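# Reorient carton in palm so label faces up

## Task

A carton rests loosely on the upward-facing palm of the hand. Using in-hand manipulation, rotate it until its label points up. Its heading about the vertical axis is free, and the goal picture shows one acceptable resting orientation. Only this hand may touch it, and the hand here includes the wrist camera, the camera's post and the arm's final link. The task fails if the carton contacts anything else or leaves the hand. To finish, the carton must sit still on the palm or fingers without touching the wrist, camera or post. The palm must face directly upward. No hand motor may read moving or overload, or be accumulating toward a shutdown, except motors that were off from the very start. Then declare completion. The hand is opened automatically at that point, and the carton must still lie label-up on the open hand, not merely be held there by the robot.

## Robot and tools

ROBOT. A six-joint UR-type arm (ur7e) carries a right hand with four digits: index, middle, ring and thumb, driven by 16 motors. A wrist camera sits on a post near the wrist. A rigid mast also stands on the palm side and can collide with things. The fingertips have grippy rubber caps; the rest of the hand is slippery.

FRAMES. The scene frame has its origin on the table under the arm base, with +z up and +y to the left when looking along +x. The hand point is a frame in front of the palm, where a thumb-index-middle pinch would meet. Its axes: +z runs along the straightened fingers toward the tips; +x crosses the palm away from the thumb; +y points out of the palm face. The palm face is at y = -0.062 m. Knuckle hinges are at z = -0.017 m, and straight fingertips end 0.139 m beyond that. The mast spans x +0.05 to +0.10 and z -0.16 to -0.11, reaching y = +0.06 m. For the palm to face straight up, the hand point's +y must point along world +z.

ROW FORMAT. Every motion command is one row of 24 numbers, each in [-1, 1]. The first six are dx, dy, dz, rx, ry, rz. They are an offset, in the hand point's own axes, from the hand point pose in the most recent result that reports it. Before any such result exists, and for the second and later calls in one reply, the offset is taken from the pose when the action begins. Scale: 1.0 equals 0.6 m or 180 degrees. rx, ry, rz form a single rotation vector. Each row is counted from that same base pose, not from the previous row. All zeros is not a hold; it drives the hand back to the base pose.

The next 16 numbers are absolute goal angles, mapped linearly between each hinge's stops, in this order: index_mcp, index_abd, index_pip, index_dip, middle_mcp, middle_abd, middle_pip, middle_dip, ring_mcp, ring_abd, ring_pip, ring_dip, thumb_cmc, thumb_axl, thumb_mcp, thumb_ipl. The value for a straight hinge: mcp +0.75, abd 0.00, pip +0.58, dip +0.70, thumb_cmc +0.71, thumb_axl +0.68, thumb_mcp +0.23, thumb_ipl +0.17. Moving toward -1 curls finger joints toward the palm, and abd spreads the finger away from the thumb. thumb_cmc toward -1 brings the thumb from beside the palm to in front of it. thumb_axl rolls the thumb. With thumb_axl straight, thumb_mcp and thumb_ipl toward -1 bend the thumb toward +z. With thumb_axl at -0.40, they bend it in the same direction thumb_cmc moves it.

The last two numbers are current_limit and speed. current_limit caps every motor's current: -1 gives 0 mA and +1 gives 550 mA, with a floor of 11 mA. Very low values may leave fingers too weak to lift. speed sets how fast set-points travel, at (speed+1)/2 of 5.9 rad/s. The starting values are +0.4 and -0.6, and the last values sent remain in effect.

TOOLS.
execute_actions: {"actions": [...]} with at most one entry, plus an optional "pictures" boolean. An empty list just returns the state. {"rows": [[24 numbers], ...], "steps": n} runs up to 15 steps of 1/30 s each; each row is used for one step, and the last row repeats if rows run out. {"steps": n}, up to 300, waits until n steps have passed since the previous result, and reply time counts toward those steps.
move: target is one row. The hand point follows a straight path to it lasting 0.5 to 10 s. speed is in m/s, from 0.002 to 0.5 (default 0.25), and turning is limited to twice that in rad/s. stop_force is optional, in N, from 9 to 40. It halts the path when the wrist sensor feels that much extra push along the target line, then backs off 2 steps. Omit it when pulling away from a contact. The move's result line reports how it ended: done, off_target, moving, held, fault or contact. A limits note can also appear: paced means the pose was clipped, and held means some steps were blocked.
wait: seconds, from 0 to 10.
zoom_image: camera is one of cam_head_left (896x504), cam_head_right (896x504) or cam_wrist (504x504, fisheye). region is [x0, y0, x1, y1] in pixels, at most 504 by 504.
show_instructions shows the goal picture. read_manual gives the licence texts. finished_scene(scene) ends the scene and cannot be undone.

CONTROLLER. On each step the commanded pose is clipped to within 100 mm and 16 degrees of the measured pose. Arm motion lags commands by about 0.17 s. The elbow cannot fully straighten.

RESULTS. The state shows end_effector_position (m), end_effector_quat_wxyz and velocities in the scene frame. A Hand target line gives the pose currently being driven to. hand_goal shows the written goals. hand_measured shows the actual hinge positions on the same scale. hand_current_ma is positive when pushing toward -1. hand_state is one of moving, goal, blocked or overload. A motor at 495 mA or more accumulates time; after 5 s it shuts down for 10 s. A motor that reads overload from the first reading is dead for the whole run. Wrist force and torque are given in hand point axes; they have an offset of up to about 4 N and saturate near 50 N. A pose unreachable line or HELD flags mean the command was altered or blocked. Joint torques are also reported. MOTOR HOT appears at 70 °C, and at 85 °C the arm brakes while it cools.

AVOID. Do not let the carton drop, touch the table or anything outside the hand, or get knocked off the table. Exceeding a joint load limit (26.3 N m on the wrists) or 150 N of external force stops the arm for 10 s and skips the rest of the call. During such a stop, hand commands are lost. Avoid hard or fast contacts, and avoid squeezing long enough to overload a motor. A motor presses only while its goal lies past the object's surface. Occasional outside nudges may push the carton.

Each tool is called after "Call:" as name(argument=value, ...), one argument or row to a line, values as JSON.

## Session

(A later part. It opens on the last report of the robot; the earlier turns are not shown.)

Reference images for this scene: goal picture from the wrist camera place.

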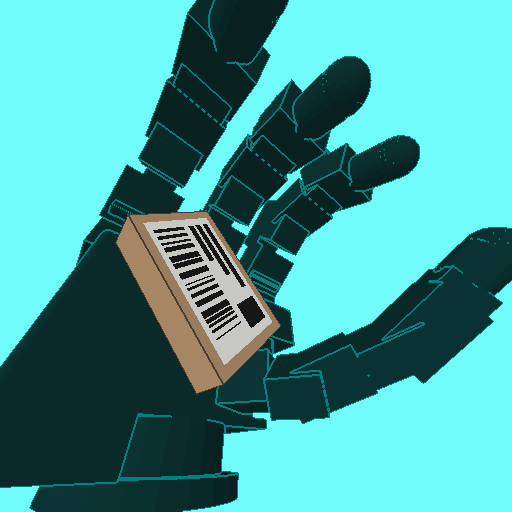

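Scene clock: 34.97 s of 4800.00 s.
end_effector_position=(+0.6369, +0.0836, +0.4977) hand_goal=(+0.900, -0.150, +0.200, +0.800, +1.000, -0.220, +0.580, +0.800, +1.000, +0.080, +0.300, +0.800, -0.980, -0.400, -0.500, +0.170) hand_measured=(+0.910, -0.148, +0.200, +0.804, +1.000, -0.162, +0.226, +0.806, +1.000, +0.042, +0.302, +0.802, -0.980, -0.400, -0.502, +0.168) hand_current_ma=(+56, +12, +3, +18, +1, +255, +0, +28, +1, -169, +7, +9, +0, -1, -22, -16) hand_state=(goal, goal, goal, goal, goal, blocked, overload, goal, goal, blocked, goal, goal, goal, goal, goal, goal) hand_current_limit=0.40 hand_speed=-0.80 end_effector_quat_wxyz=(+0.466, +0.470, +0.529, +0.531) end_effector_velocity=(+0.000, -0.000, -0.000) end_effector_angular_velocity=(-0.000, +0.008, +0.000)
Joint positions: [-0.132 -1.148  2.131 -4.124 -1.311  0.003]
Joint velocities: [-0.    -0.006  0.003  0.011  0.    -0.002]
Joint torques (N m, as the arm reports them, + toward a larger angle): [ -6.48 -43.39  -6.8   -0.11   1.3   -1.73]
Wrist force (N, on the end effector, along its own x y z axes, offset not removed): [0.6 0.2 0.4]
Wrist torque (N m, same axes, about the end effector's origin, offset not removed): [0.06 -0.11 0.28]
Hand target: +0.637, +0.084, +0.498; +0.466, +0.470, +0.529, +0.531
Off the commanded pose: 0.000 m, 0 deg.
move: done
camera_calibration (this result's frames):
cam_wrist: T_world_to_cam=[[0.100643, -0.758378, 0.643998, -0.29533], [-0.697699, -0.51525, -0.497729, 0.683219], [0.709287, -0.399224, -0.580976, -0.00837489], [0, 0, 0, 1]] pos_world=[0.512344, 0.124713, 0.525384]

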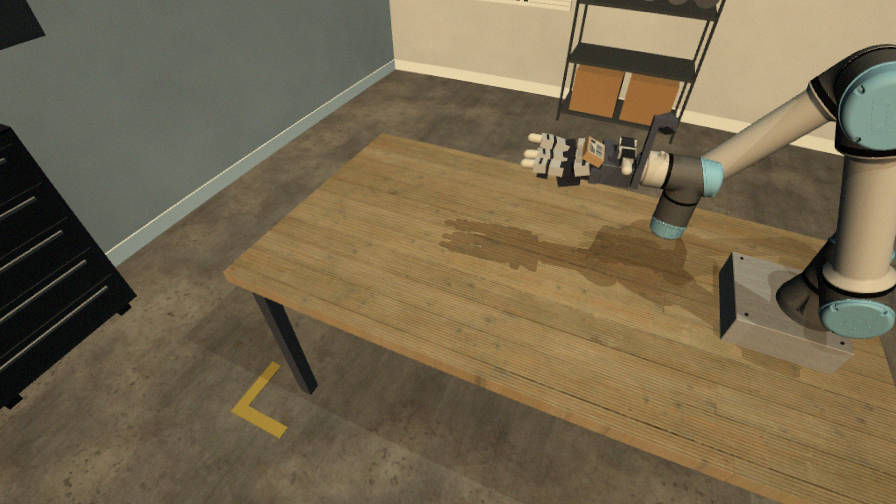

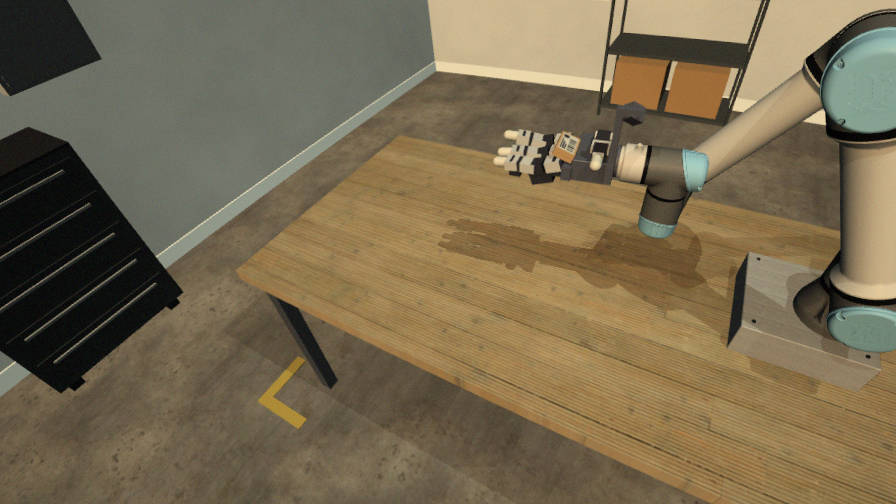

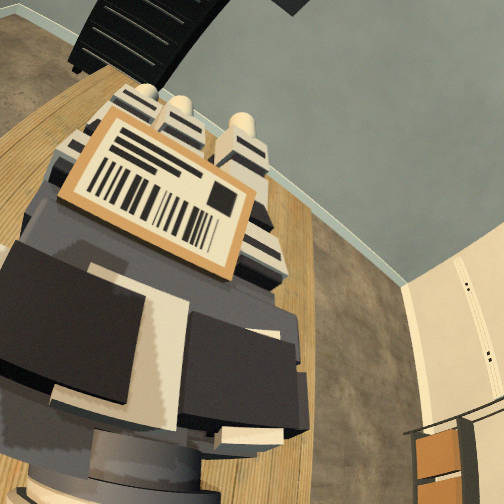

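Call:
move(
  target=[0,0,0,0.08,0,0, 0.74,-0.15,0.1,0.6, 0.74,-0.22,0.58,0.6, 0.74,0.08,0.2,0.6, 0.3,-0.4,0.2,0.17, 0.4,-0.6],
  speed=0.1,
)

Call:
zoom_image(
  camera="cam_head_left",
  region=[510, 90, 670, 210],
)

Scene clock: 39.33 s of 4800.00 s.
end_effector_position=(+0.6370, +0.0836, +0.4979) hand_goal=(+0.740, -0.150, +0.100, +0.600, +0.740, -0.220, +0.580, +0.600, +0.740, +0.080, +0.200, +0.600, +0.300, -0.400, +0.200, +0.170) hand_measured=(+0.768, -0.148, +0.108, +0.604, +0.750, -0.162, +0.218, +0.602, +0.778, +0.042, +0.210, +0.604, +0.308, -0.400, +0.202, +0.170) hand_current_ma=(+151, +12, +43, +19, +58, +255, +0, +9, +220, -169, +58, +23, +43, -1, +22, -4) hand_state=(blocked, goal, goal, goal, goal, blocked, overload, goal, blocked, blocked, goal, goal, goal, goal, goal, goal) hand_current_limit=0.40 hand_speed=-0.60 end_effector_quat_wxyz=(+0.404, +0.524, +0.591, +0.461) end_effector_velocity=(+0.000, +0.000, -0.000) end_effector_angular_velocity=(-0.001, +0.003, +0.000)
Joint positions: [-0.142 -1.36   2.197 -3.718 -1.31  -0.066]
Joint velocities: [ 0.    -0.002 -0.     0.005  0.    -0.001]
Joint torques (N m, as the arm reports them, + toward a larger angle): [ -6.83 -38.2   -9.38  -0.77  -0.98  -1.64]
Wrist force (N, on the end effector, along its own x y z axes, offset not removed): [1.8 1.0 -0.2]
Wrist torque (N m, same axes, about the end effector's origin, offset not removed): [0.33 -0.15 0.24]
Hand target: +0.637, +0.084, +0.498; +0.404, +0.524, +0.591, +0.461
Off the commanded pose: 0.000 m, 0 deg.
move: done
camera_calibration (this result's frames):
cam_wrist: T_world_to_cam=[[0.260021, -0.738628, 0.621947, -0.387661], [-0.796302, -0.528341, -0.294547, 0.646115], [0.546161, -0.418669, -0.725551, 0.16916], [0, 0, 0, 1]] pos_world=[0.522914, 0.125854, 0.55415]

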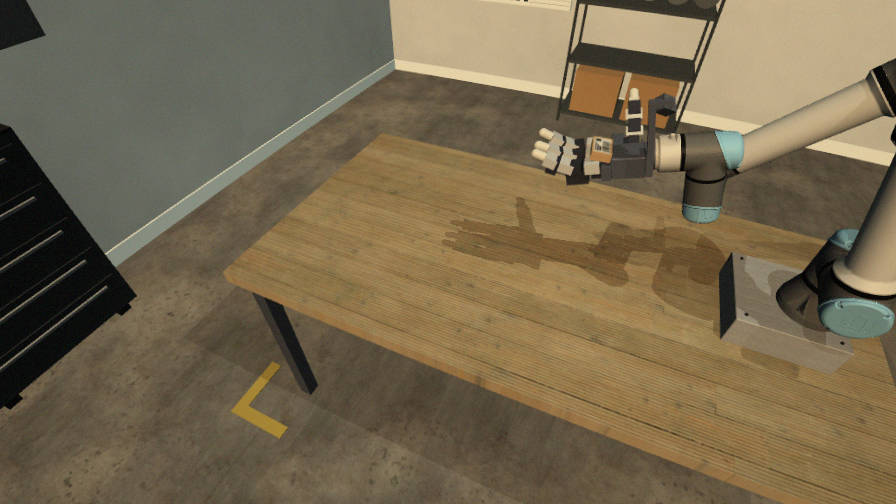

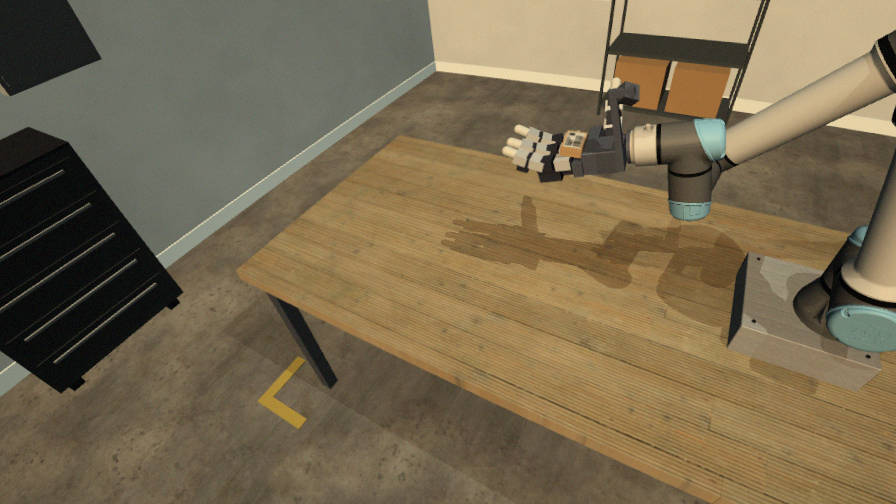

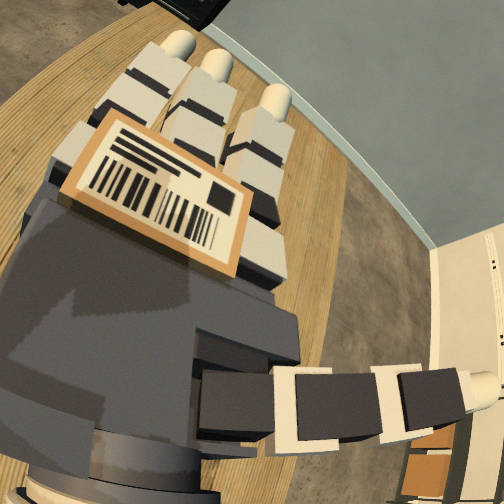

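Region (510, 90, 670, 210) of cam_head_left's 896x504 image, scaled by 3.150, with more detail than that image has; it fills the top 378 rows of this view, and the rest is white.

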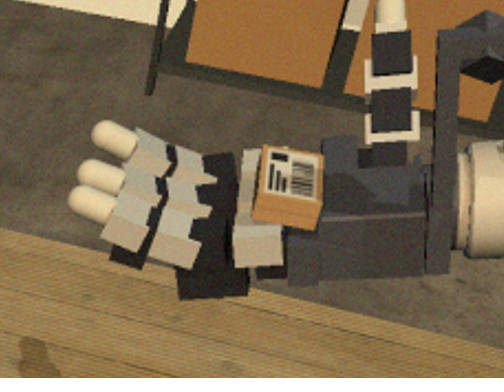

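Call:
move(
  target=[0,0,0,0.055,0,0, 0.74,-0.15,-0.1,0.2, 0.74,-0.24,0.58,0.1, 0.72,0.1,0.0,0.2, 0.3,-0.4,0.2,0.17, 0.4,-0.5],
  speed=0.06,
)

Call:
zoom_image(
  camera="cam_head_left",
  region=[510, 90, 670, 210],
)

Scene clock: 41.80 s of 4800.00 s.
end_effector_position=(+0.6371, +0.0836, +0.4980) hand_goal=(+0.740, -0.150, -0.100, +0.200, +0.740, -0.240, +0.580, +0.100, +0.720, +0.100, +0.000, +0.200, +0.300, -0.400, +0.200, +0.170) hand_measured=(+0.766, -0.148, -0.092, +0.204, +0.744, -0.190, +0.062, +0.102, +0.752, +0.052, +0.008, +0.202, +0.308, -0.400, +0.202, +0.170) hand_current_ma=(+140, +12, +43, +17, +27, +225, +0, +10, +185, -210, +43, +14, +43, -1, +22, -4) hand_state=(blocked, goal, goal, goal, goal, blocked, overload, goal, blocked, blocked, goal, goal, goal, goal, goal, goal) hand_current_limit=0.40 hand_speed=-0.50 end_effector_quat_wxyz=(+0.357, +0.557, +0.628, +0.409) end_effector_velocity=(-0.000, +0.000, -0.001) end_effector_angular_velocity=(+0.000, +0.011, -0.000)
Joint positions: [-0.142 -1.493  2.188 -3.399 -1.325 -0.11 ]
Joint velocities: [ 0.    -0.005 -0.     0.016 -0.001 -0.001]
Joint torques (N m, as the arm reports them, + toward a larger angle): [  6.75 -33.98 -27.71  -1.2   -0.64  -1.82]
Wrist force (N, on the end effector, along its own x y z axes, offset not removed): [1.7 1.2 1.0]
Wrist torque (N m, same axes, about the end effector's origin, offset not removed): [0.24 -0.29 0.39]
Hand target: +0.637, +0.084, +0.498; +0.357, +0.557, +0.628, +0.408
Off the commanded pose: 0.000 m, 0 deg.
move: done
camera_calibration (this result's frames):
cam_wrist: T_world_to_cam=[[0.363765, -0.725685, 0.584, -0.436042], [-0.833427, -0.533569, -0.14389, 0.595247], [0.416023, -0.434379, -0.798899, 0.289925], [0, 0, 0, 1]] pos_world=[0.534096, 0.127113, 0.57192]

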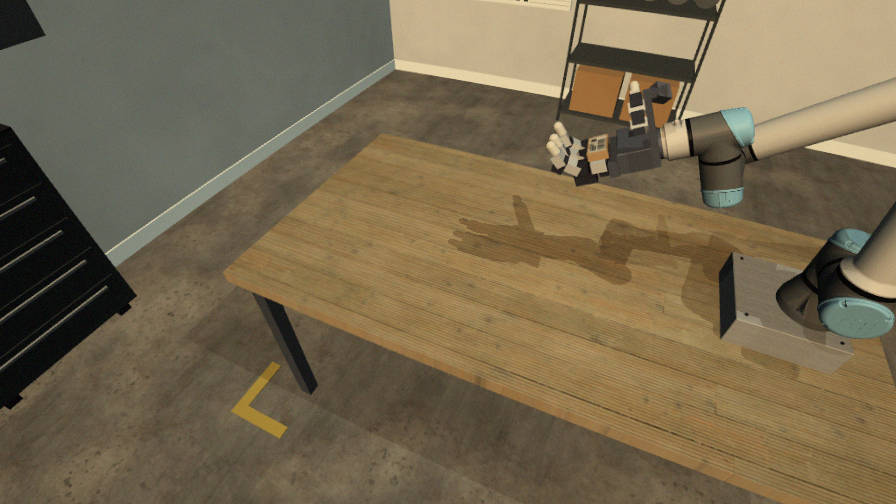

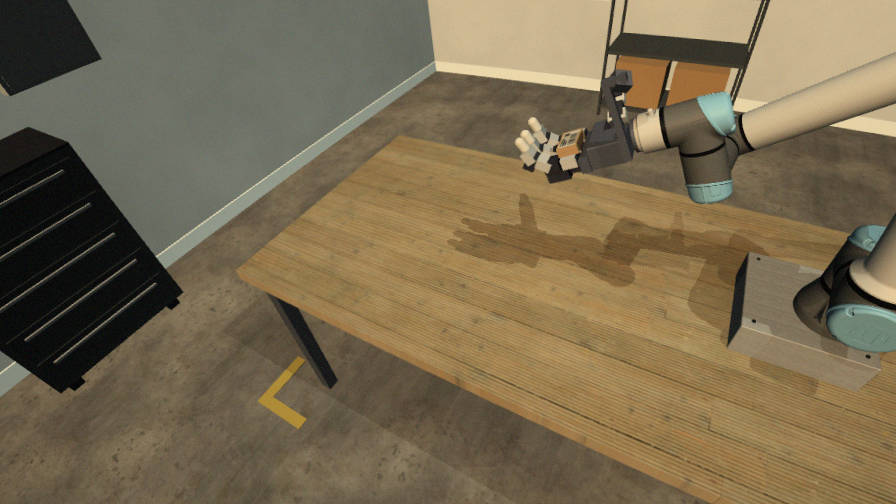

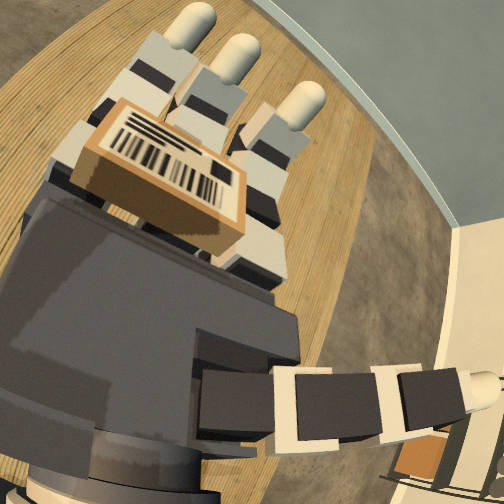

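Region (510, 90, 670, 210) of cam_head_left's 896x504 image, scaled by 3.150, with more detail than that image has; it fills the top 378 rows of this view, and the rest is white.

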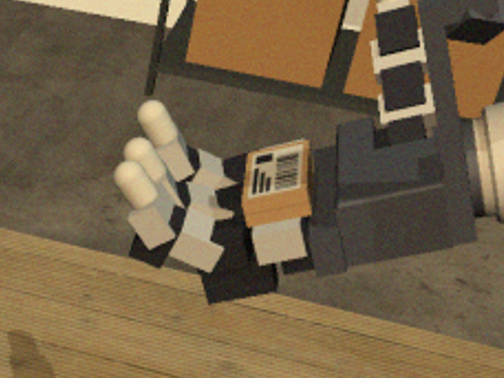

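Call:
move(
  target=[0,0,0,-0.135,0,0, 0.73,-0.15,0.1,0.4, 0.74,-0.24,0.58,0.3, 0.72,0.1,0.15,0.4, 0.3,-0.4,0.2,0.17, 0.4,-0.9],
  speed=0.12,
)

Call:
execute_actions(
  actions=[
    {"rows": [[0,0,0,0,0,0, 0.73,0,0.58,0.7, 0.73,-0.24,0.58,0.7, 0.73,0.1,0.58,0.7, 0.3,-0.4,0.2,0.17, 0.4,-0.5]], "steps": 15},
  ],
  pictures=false,
)

Call:
execute_actions(
  actions=[
    {"rows": [[0,0,0,0,0,0, 0.73,0,0.58,0.7, 0.73,0,0.58,0.7, 0.73,0,0.58,0.7, 0.3,-0.4,0.2,0.17, 0.4,-0.7]], "steps": 15},
  ],
)

Call:
zoom_image(
  camera="cam_head_left",
  region=[510, 90, 670, 210],
)

Scene clock: 45.53 s of 4800.00 s.
end_effector_position=(+0.6369, +0.0836, +0.4977) hand_goal=(+0.730, -0.150, +0.100, +0.400, +0.740, -0.240, +0.580, +0.300, +0.720, +0.100, +0.150, +0.400, +0.300, -0.400, +0.200, +0.170) hand_measured=(+0.756, -0.148, +0.100, +0.398, +0.754, -0.178, +0.126, +0.298, +0.736, +0.050, +0.144, +0.394, +0.308, -0.400, +0.202, +0.170) hand_current_ma=(+141, +12, +2, -12, +71, +271, +0, -12, +98, -219, -30, -28, +45, -1, +22, -4) hand_state=(blocked, goal, goal, goal, goal, blocked, overload, goal, goal, blocked, goal, goal, goal, goal, goal, goal) hand_current_limit=0.40 hand_speed=-0.90 end_effector_quat_wxyz=(+0.466, +0.470, +0.529, +0.531) end_effector_velocity=(+0.000, -0.000, +0.000) end_effector_angular_velocity=(+0.002, -0.010, -0.001)
Joint positions: [-0.132 -1.148  2.131 -4.124 -1.311  0.003]
Joint velocities: [ 0.001  0.008 -0.005 -0.014 -0.001  0.003]
Joint torques (N m, as the arm reports them, + toward a larger angle): [  6.16 -28.83 -21.84  -4.71  -1.09   1.3 ]
Wrist force (N, on the end effector, along its own x y z axes, offset not removed): [1.0 -1.8 -1.5]
Wrist torque (N m, same axes, about the end effector's origin, offset not removed): [-0.25 -0.15 0.25]
Hand target: +0.637, +0.084, +0.498; +0.467, +0.469, +0.529, +0.532
Off the commanded pose: 0.000 m, 0 deg.
move: done
camera_calibration (this result's frames):
cam_wrist: T_world_to_cam=[[0.100581, -0.758385, 0.644, -0.295279], [-0.697666, -0.515237, -0.497789, 0.683179], [0.709328, -0.399228, -0.580922, -0.0084259], [0, 0, 0, 1]] pos_world=[0.512306, 0.1247, 0.525343]

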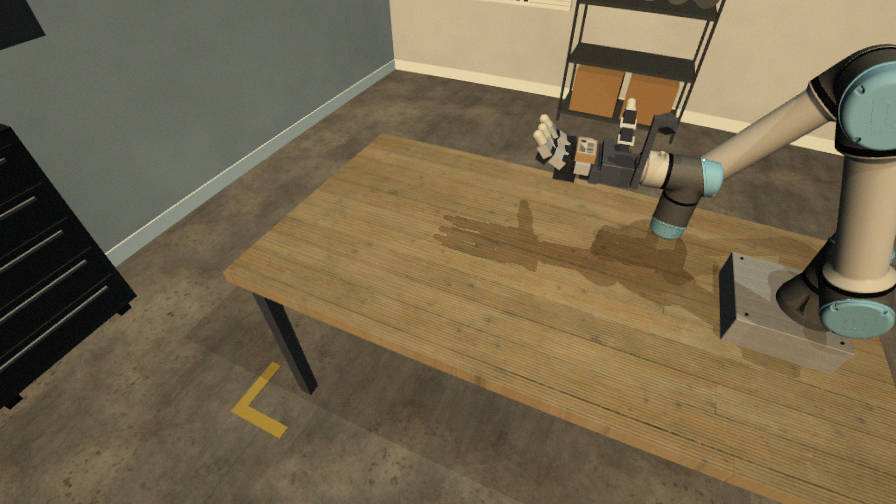

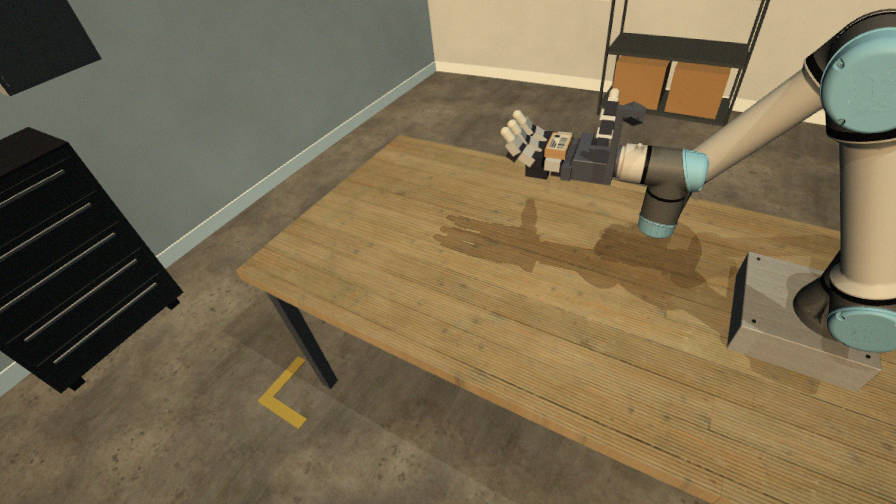

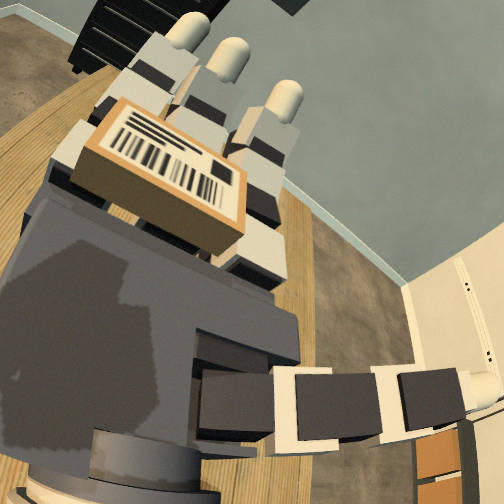

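Scene clock: 46.03 s of 4800.00 s.
end_effector_position=(+0.6369, +0.0836, +0.4977) hand_goal=(+0.730, +0.000, +0.580, +0.700, +0.730, -0.240, +0.580, +0.700, +0.730, +0.100, +0.580, +0.700, +0.300, -0.400, +0.200, +0.170) hand_measured=(+0.756, -0.002, +0.566, +0.698, +0.754, -0.168, +0.390, +0.696, +0.732, +0.040, +0.508, +0.696, +0.308, -0.400, +0.202, +0.170) hand_current_ma=(+139, -14, +37, -10, +129, +320, +0, +9, +4, -271, -98, -26, +45, -1, +22, -4) hand_state=(blocked, goal, moving, goal, blocked, blocked, overload, moving, moving, blocked, moving, goal, goal, goal, goal, goal) hand_current_limit=0.40 hand_speed=-0.50 end_effector_quat_wxyz=(+0.466, +0.470, +0.529, +0.531) end_effector_velocity=(+0.000, +0.000, -0.000) end_effector_angular_velocity=(-0.001, +0.000, +0.001)
Joint positions: [-0.132 -1.148  2.131 -4.124 -1.311  0.003]
Joint velocities: [ 0.001  0.001 -0.001  0.001 -0.    -0.001]
Joint torques (N m, as the arm reports them, + toward a larger angle): [  2.89 -43.97  -6.82  -0.16   0.09  -1.7 ]
Wrist force (N, on the end effector, along its own x y z axes, offset not removed): [2.6 1.1 -1.1]
Wrist torque (N m, same axes, about the end effector's origin, offset not removed): [0.25 -0.43 0.33]
Hand target: +0.637, +0.084, +0.498; +0.466, +0.470, +0.529, +0.531
Off the commanded pose: 0.000 m, 0 deg.
Steps of this call (steps 1 to 15: all 15 steps of this action). Readings (end_effector_position | what the end effector reports):
1: (+0.6369, +0.0836, +0.4977) | hand_goal=(+0.730, +0.000, +0.580, +0.700, +0.730, -0.240, +0.580, +0.700, +0.730, +0.100, +0.580, +0.700, +0.300, -0.400, +0.200, +0.170) hand_measured=(+0.756, -0.148, +0.100, +0.398, +0.754, -0.178, +0.126, +0.298, +0.736, +0.050, +0.144, +0.394, +0.308, -0.400, +0.202, +0.170) hand_current_ma=(+141, +12, +2, -12, +71, +271, +0, -12, +98, -219, -30, -28, +45, -1, +22, -4) hand_state=(blocked, moving, moving, moving, moving, blocked, overload, moving, moving, blocked, moving, moving, goal, goal, goal, goal) hand_current_limit=0.40 hand_speed=-0.50
2: (+0.6369, +0.0836, +0.4977) | hand_goal=(+0.730, +0.000, +0.580, +0.700, +0.730, -0.240, +0.580, +0.700, +0.730, +0.100, +0.580, +0.700, +0.300, -0.400, +0.200, +0.170) hand_measured=(+0.756, -0.146, +0.102, +0.400, +0.754, -0.178, +0.126, +0.300, +0.736, +0.050, +0.146, +0.396, +0.308, -0.400, +0.202, +0.170) hand_current_ma=(+135, -117, -106, -115, +127, +273, +0, -114, +39, -219, -151, -135, +45, -1, +22, -4) hand_state=(blocked, moving, moving, moving, moving, blocked, overload, moving, moving, blocked, moving, moving, goal, goal, goal, goal) hand_current_limit=0.40 hand_speed=-0.50
4: (+0.6369, +0.0836, +0.4977) | hand_goal=(+0.730, +0.000, +0.580, +0.700, +0.730, -0.240, +0.580, +0.700, +0.730, +0.100, +0.580, +0.700, +0.300, -0.400, +0.200, +0.170) hand_measured=(+0.756, -0.086, +0.162, +0.458, +0.754, -0.176, +0.148, +0.356, +0.734, +0.048, +0.190, +0.448, +0.308, -0.400, +0.202, +0.170) hand_current_ma=(+139, -61, -47, -62, +126, +288, +0, -58, +9, -237, -136, -94, +45, -1, +22, -4) hand_state=(blocked, moving, moving, moving, blocked, moving, overload, moving, moving, moving, moving, moving, goal, goal, goal, goal) hand_current_limit=0.40 hand_speed=-0.50
8: (+0.6369, +0.0836, +0.4978) | hand_goal=(+0.730, +0.000, +0.580, +0.700, +0.730, -0.240, +0.580, +0.700, +0.730, +0.100, +0.580, +0.700, +0.300, -0.400, +0.200, +0.170) hand_measured=(+0.756, -0.004, +0.312, +0.600, +0.754, -0.172, +0.234, +0.496, +0.732, +0.042, +0.298, +0.580, +0.308, -0.400, +0.202, +0.170) hand_current_ma=(+139, -10, -44, -56, +126, +310, +0, -47, +12, -258, -117, -81, +45, -1, +22, -4) hand_state=(blocked, moving, moving, moving, blocked, moving, overload, moving, goal, moving, moving, moving, goal, goal, goal, goal) hand_current_limit=0.40 hand_speed=-0.50
15: the state above

Scene clock: 46.53 s of 4800.00 s.
end_effector_position=(+0.6369, +0.0836, +0.4977) hand_goal=(+0.730, +0.000, +0.580, +0.700, +0.730, +0.000, +0.580, +0.700, +0.730, +0.000, +0.580, +0.700, +0.300, -0.400, +0.200, +0.170) hand_measured=(+0.756, -0.002, +0.580, +0.698, +0.754, -0.004, +0.498, +0.700, +0.740, +0.002, +0.580, +0.698, +0.308, -0.400, +0.202, +0.170) hand_current_ma=(+139, -14, +3, -11, +128, -14, +0, -3, +56, +12, +3, -11, +45, -1, +22, -4) hand_state=(blocked, goal, goal, goal, blocked, goal, overload, goal, goal, goal, goal, goal, goal, goal, goal, goal) hand_current_limit=0.40 hand_speed=-0.70 end_effector_quat_wxyz=(+0.466, +0.470, +0.529, +0.531) end_effector_velocity=(+0.000, -0.000, -0.001) end_effector_angular_velocity=(+0.002, +0.001, +0.000)
Joint positions: [-0.132 -1.148  2.131 -4.124 -1.311  0.003]
Joint velocities: [ 0.     0.     0.     0.001 -0.     0.002]
Joint torques (N m, as the arm reports them, + toward a larger angle): [  3.73 -42.99  -7.9   -0.51   0.22  -0.44]
Wrist force (N, on the end effector, along its own x y z axes, offset not removed): [-0.4 1.5 -1.5]
Wrist torque (N m, same axes, about the end effector's origin, offset not removed): [0.32 0.03 0.23]
Hand target: +0.637, +0.084, +0.498; +0.466, +0.470, +0.529, +0.531
Off the commanded pose: 0.000 m, 0 deg.
Steps of this call (steps 1 to 15: all 15 steps of this action). Readings (end_effector_position | what the end effector reports):
1: (+0.6369, +0.0836, +0.4977) | hand_goal=(+0.730, +0.000, +0.580, +0.700, +0.730, +0.000, +0.580, +0.700, +0.730, +0.000, +0.580, +0.700, +0.300, -0.400, +0.200, +0.170) hand_measured=(+0.756, -0.002, +0.576, +0.698, +0.754, -0.168, +0.416, +0.700, +0.732, +0.038, +0.538, +0.696, +0.308, -0.400, +0.202, +0.170) hand_current_ma=(+139, -14, +15, -10, +128, +320, +0, +3, +7, -275, -57, -25, +45, -1, +22, -4) hand_state=(blocked, goal, moving, goal, blocked, moving, overload, moving, goal, moving, moving, goal, goal, goal, goal, goal) hand_current_limit=0.40 hand_speed=-0.70
2: (+0.6369, +0.0836, +0.4977) | hand_goal=(+0.730, +0.000, +0.580, +0.700, +0.730, +0.000, +0.580, +0.700, +0.730, +0.000, +0.580, +0.700, +0.300, -0.400, +0.200, +0.170) hand_measured=(+0.756, -0.002, +0.580, +0.698, +0.754, -0.166, +0.440, +0.700, +0.732, +0.036, +0.560, +0.696, +0.308, -0.400, +0.202, +0.170) hand_current_ma=(+139, -14, +7, -11, +128, +232, +0, -3, +15, -198, +6, -16, +45, -1, +22, -4) hand_state=(blocked, goal, moving, goal, blocked, moving, overload, moving, moving, moving, moving, moving, goal, goal, goal, goal) hand_current_limit=0.40 hand_speed=-0.70
4: (+0.6369, +0.0836, +0.4977) | hand_goal=(+0.730, +0.000, +0.580, +0.700, +0.730, +0.000, +0.580, +0.700, +0.730, +0.000, +0.580, +0.700, +0.300, -0.400, +0.200, +0.170) hand_measured=(+0.756, -0.002, +0.580, +0.698, +0.754, -0.160, +0.470, +0.700, +0.736, +0.026, +0.576, +0.698, +0.308, -0.400, +0.202, +0.170) hand_current_ma=(+139, -14, +3, -11, +128, -9, +0, -3, +55, +17, +5, -11, +45, -1, +22, -4) hand_state=(blocked, goal, goal, goal, blocked, moving, overload, goal, moving, moving, moving, moving, goal, goal, goal, goal) hand_current_limit=0.40 hand_speed=-0.70
8: (+0.6369, +0.0836, +0.4977) | hand_goal=(+0.730, +0.000, +0.580, +0.700, +0.730, +0.000, +0.580, +0.700, +0.730, +0.000, +0.580, +0.700, +0.300, -0.400, +0.200, +0.170) hand_measured=(+0.756, -0.002, +0.580, +0.698, +0.754, -0.088, +0.486, +0.700, +0.740, +0.002, +0.580, +0.698, +0.308, -0.400, +0.202, +0.170) hand_current_ma=(+139, -14, +3, -11, +128, -46, +0, -3, +56, +12, +3, -11, +45, -1, +22, -4) hand_state=(blocked, goal, goal, goal, blocked, moving, overload, goal, goal, goal, goal, goal, goal, goal, goal, goal) hand_current_limit=0.40 hand_speed=-0.70
15: the state above
camera_calibration (this result's frames):
cam_wrist: T_world_to_cam=[[0.10057, -0.758407, 0.643976, -0.295254], [-0.697668, -0.515214, -0.497809, 0.683191], [0.709327, -0.399217, -0.580931, -0.00842004], [0, 0, 0, 1]] pos_world=[0.512307, 0.124706, 0.525344]

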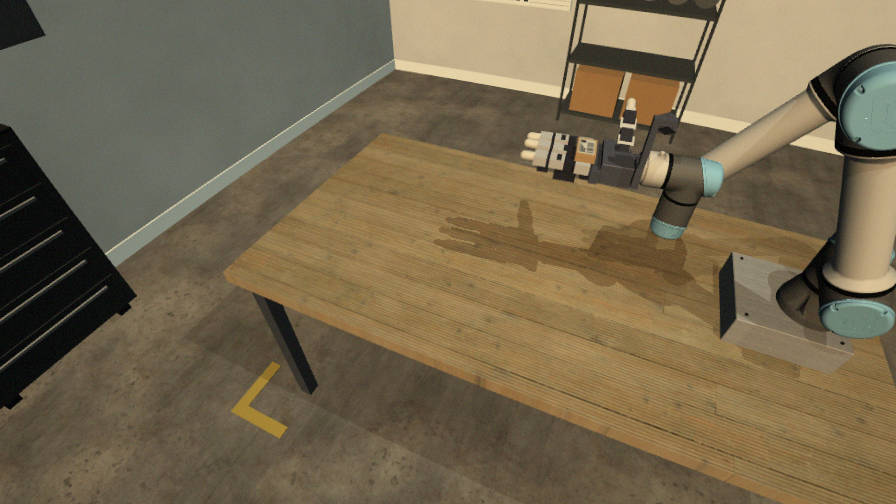

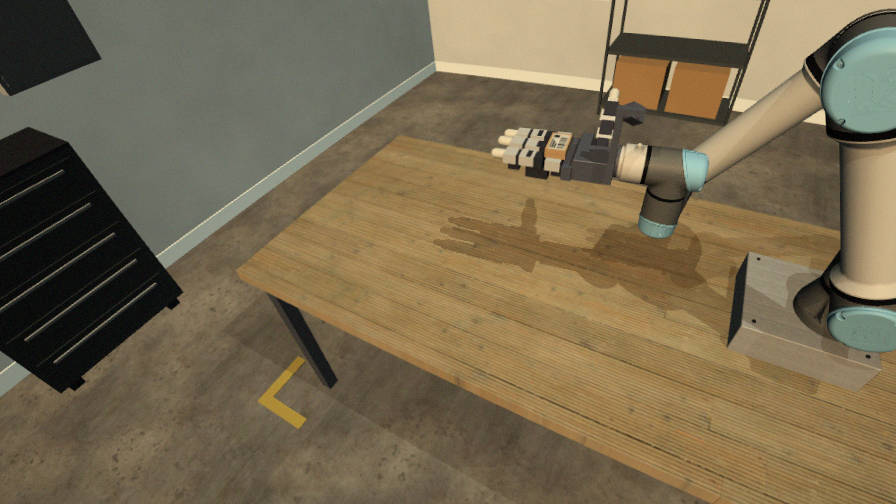

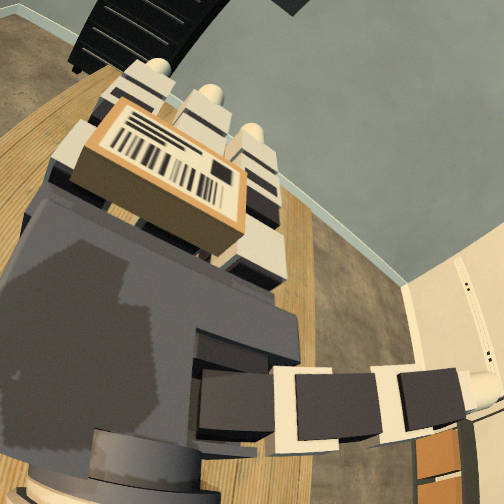

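Region (510, 90, 670, 210) of cam_head_left's 896x504 image, scaled by 3.150, with more detail than that image has; it fills the top 378 rows of this view, and the rest is white.

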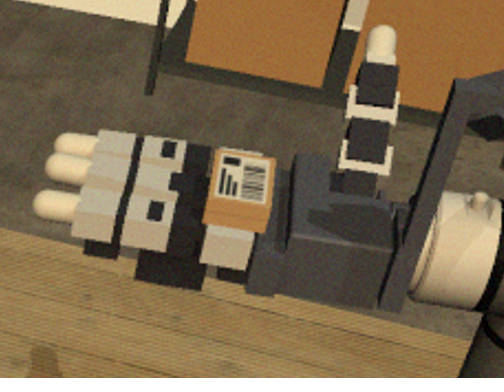

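Call:
execute_actions(
  actions=[
    {"steps": 45},
  ],
  pictures=false,
)

Call:
finished_scene(
  scene=2,
)

Scene clock: 48.03 s of 4800.00 s.
end_effector_position=(+0.6369, +0.0836, +0.4977) hand_goal=(+0.730, +0.000, +0.580, +0.700, +0.730, +0.000, +0.580, +0.700, +0.730, +0.000, +0.580, +0.700, +0.300, -0.400, +0.200, +0.170) hand_measured=(+0.756, -0.002, +0.580, +0.698, +0.754, -0.004, +0.580, +0.700, +0.740, +0.002, +0.580, +0.698, +0.308, -0.400, +0.202, +0.170) hand_current_ma=(+139, -14, +3, -11, +128, -14, +0, -3, +56, +12, +3, -11, +45, -1, +22, -4) hand_state=(blocked, goal, goal, goal, blocked, goal, overload, goal, goal, goal, goal, goal, goal, goal, goal, goal) hand_current_limit=0.40 hand_speed=-0.70 end_effector_quat_wxyz=(+0.466, +0.470, +0.529, +0.531) end_effector_velocity=(+0.000, -0.000, +0.000) end_effector_angular_velocity=(+0.000, -0.000, -0.001)
Joint positions: [-0.132 -1.148  2.131 -4.124 -1.311  0.003]
Joint velocities: [-0. -0. -0.  0. -0.  0.]
Joint torques (N m, as the arm reports them, + toward a larger angle): [  3.27 -39.85 -12.52  -1.31   0.1    1.38]
Wrist force (N, on the end effector, along its own x y z axes, offset not removed): [1.6 1.3 0.6]
Wrist torque (N m, same axes, about the end effector's origin, offset not removed): [0.03 -0.30 0.37]
Hand target: +0.637, +0.084, +0.498; +0.466, +0.470, +0.529, +0.531
Off the commanded pose: 0.000 m, 0 deg.
Steps of this call (steps 1 to 45: nothing new was sent). Readings (end_effector_position | what the end effector reports):
1: (+0.6369, +0.0836, +0.4977) | hand_goal=(+0.730, +0.000, +0.580, +0.700, +0.730, +0.000, +0.580, +0.700, +0.730, +0.000, +0.580, +0.700, +0.300, -0.400, +0.200, +0.170) hand_measured=(+0.756, -0.002, +0.580, +0.698, +0.754, -0.004, +0.500, +0.700, +0.740, +0.002, +0.580, +0.698, +0.308, -0.400, +0.202, +0.170) hand_current_ma=(+139, -14, +3, -11, +128, -14, +0, -3, +56, +12, +3, -11, +45, -1, +22, -4) hand_state=(blocked, goal, goal, goal, blocked, goal, overload, goal, goal, goal, goal, goal, goal, goal, goal, goal) hand_current_limit=0.40 hand_speed=-0.70
2: (+0.6369, +0.0836, +0.4977) | hand_goal=(+0.730, +0.000, +0.580, +0.700, +0.730, +0.000, +0.580, +0.700, +0.730, +0.000, +0.580, +0.700, +0.300, -0.400, +0.200, +0.170) hand_measured=(+0.756, -0.002, +0.580, +0.698, +0.754, -0.004, +0.502, +0.700, +0.740, +0.002, +0.580, +0.698, +0.308, -0.400, +0.202, +0.170) hand_current_ma=(+139, -14, +3, -11, +128, -14, +0, -3, +56, +12, +3, -11, +45, -1, +22, -4) hand_state=(blocked, goal, goal, goal, blocked, goal, overload, goal, goal, goal, goal, goal, goal, goal, goal, goal) hand_current_limit=0.40 hand_speed=-0.70
4: (+0.6369, +0.0836, +0.4977) | hand_goal=(+0.730, +0.000, +0.580, +0.700, +0.730, +0.000, +0.580, +0.700, +0.730, +0.000, +0.580, +0.700, +0.300, -0.400, +0.200, +0.170) hand_measured=(+0.756, -0.002, +0.580, +0.698, +0.754, -0.004, +0.506, +0.700, +0.740, +0.002, +0.580, +0.698, +0.308, -0.400, +0.202, +0.170) hand_current_ma=(+139, -14, +3, -11, +128, -14, +0, -3, +56, +12, +3, -11, +45, -1, +22, -4) hand_state=(blocked, goal, goal, goal, blocked, goal, overload, goal, goal, goal, goal, goal, goal, goal, goal, goal) hand_current_limit=0.40 hand_speed=-0.70
8: (+0.6369, +0.0836, +0.4977) | hand_goal=(+0.730, +0.000, +0.580, +0.700, +0.730, +0.000, +0.580, +0.700, +0.730, +0.000, +0.580, +0.700, +0.300, -0.400, +0.200, +0.170) hand_measured=(+0.756, -0.002, +0.580, +0.698, +0.754, -0.004, +0.514, +0.700, +0.740, +0.002, +0.580, +0.698, +0.308, -0.400, +0.202, +0.170) hand_current_ma=(+139, -14, +3, -11, +128, -14, +0, -3, +56, +12, +3, -11, +45, -1, +22, -4) hand_state=(blocked, goal, goal, goal, blocked, goal, overload, goal, goal, goal, goal, goal, goal, goal, goal, goal) hand_current_limit=0.40 hand_speed=-0.70
45: the state above

The scene is finished: the task was done.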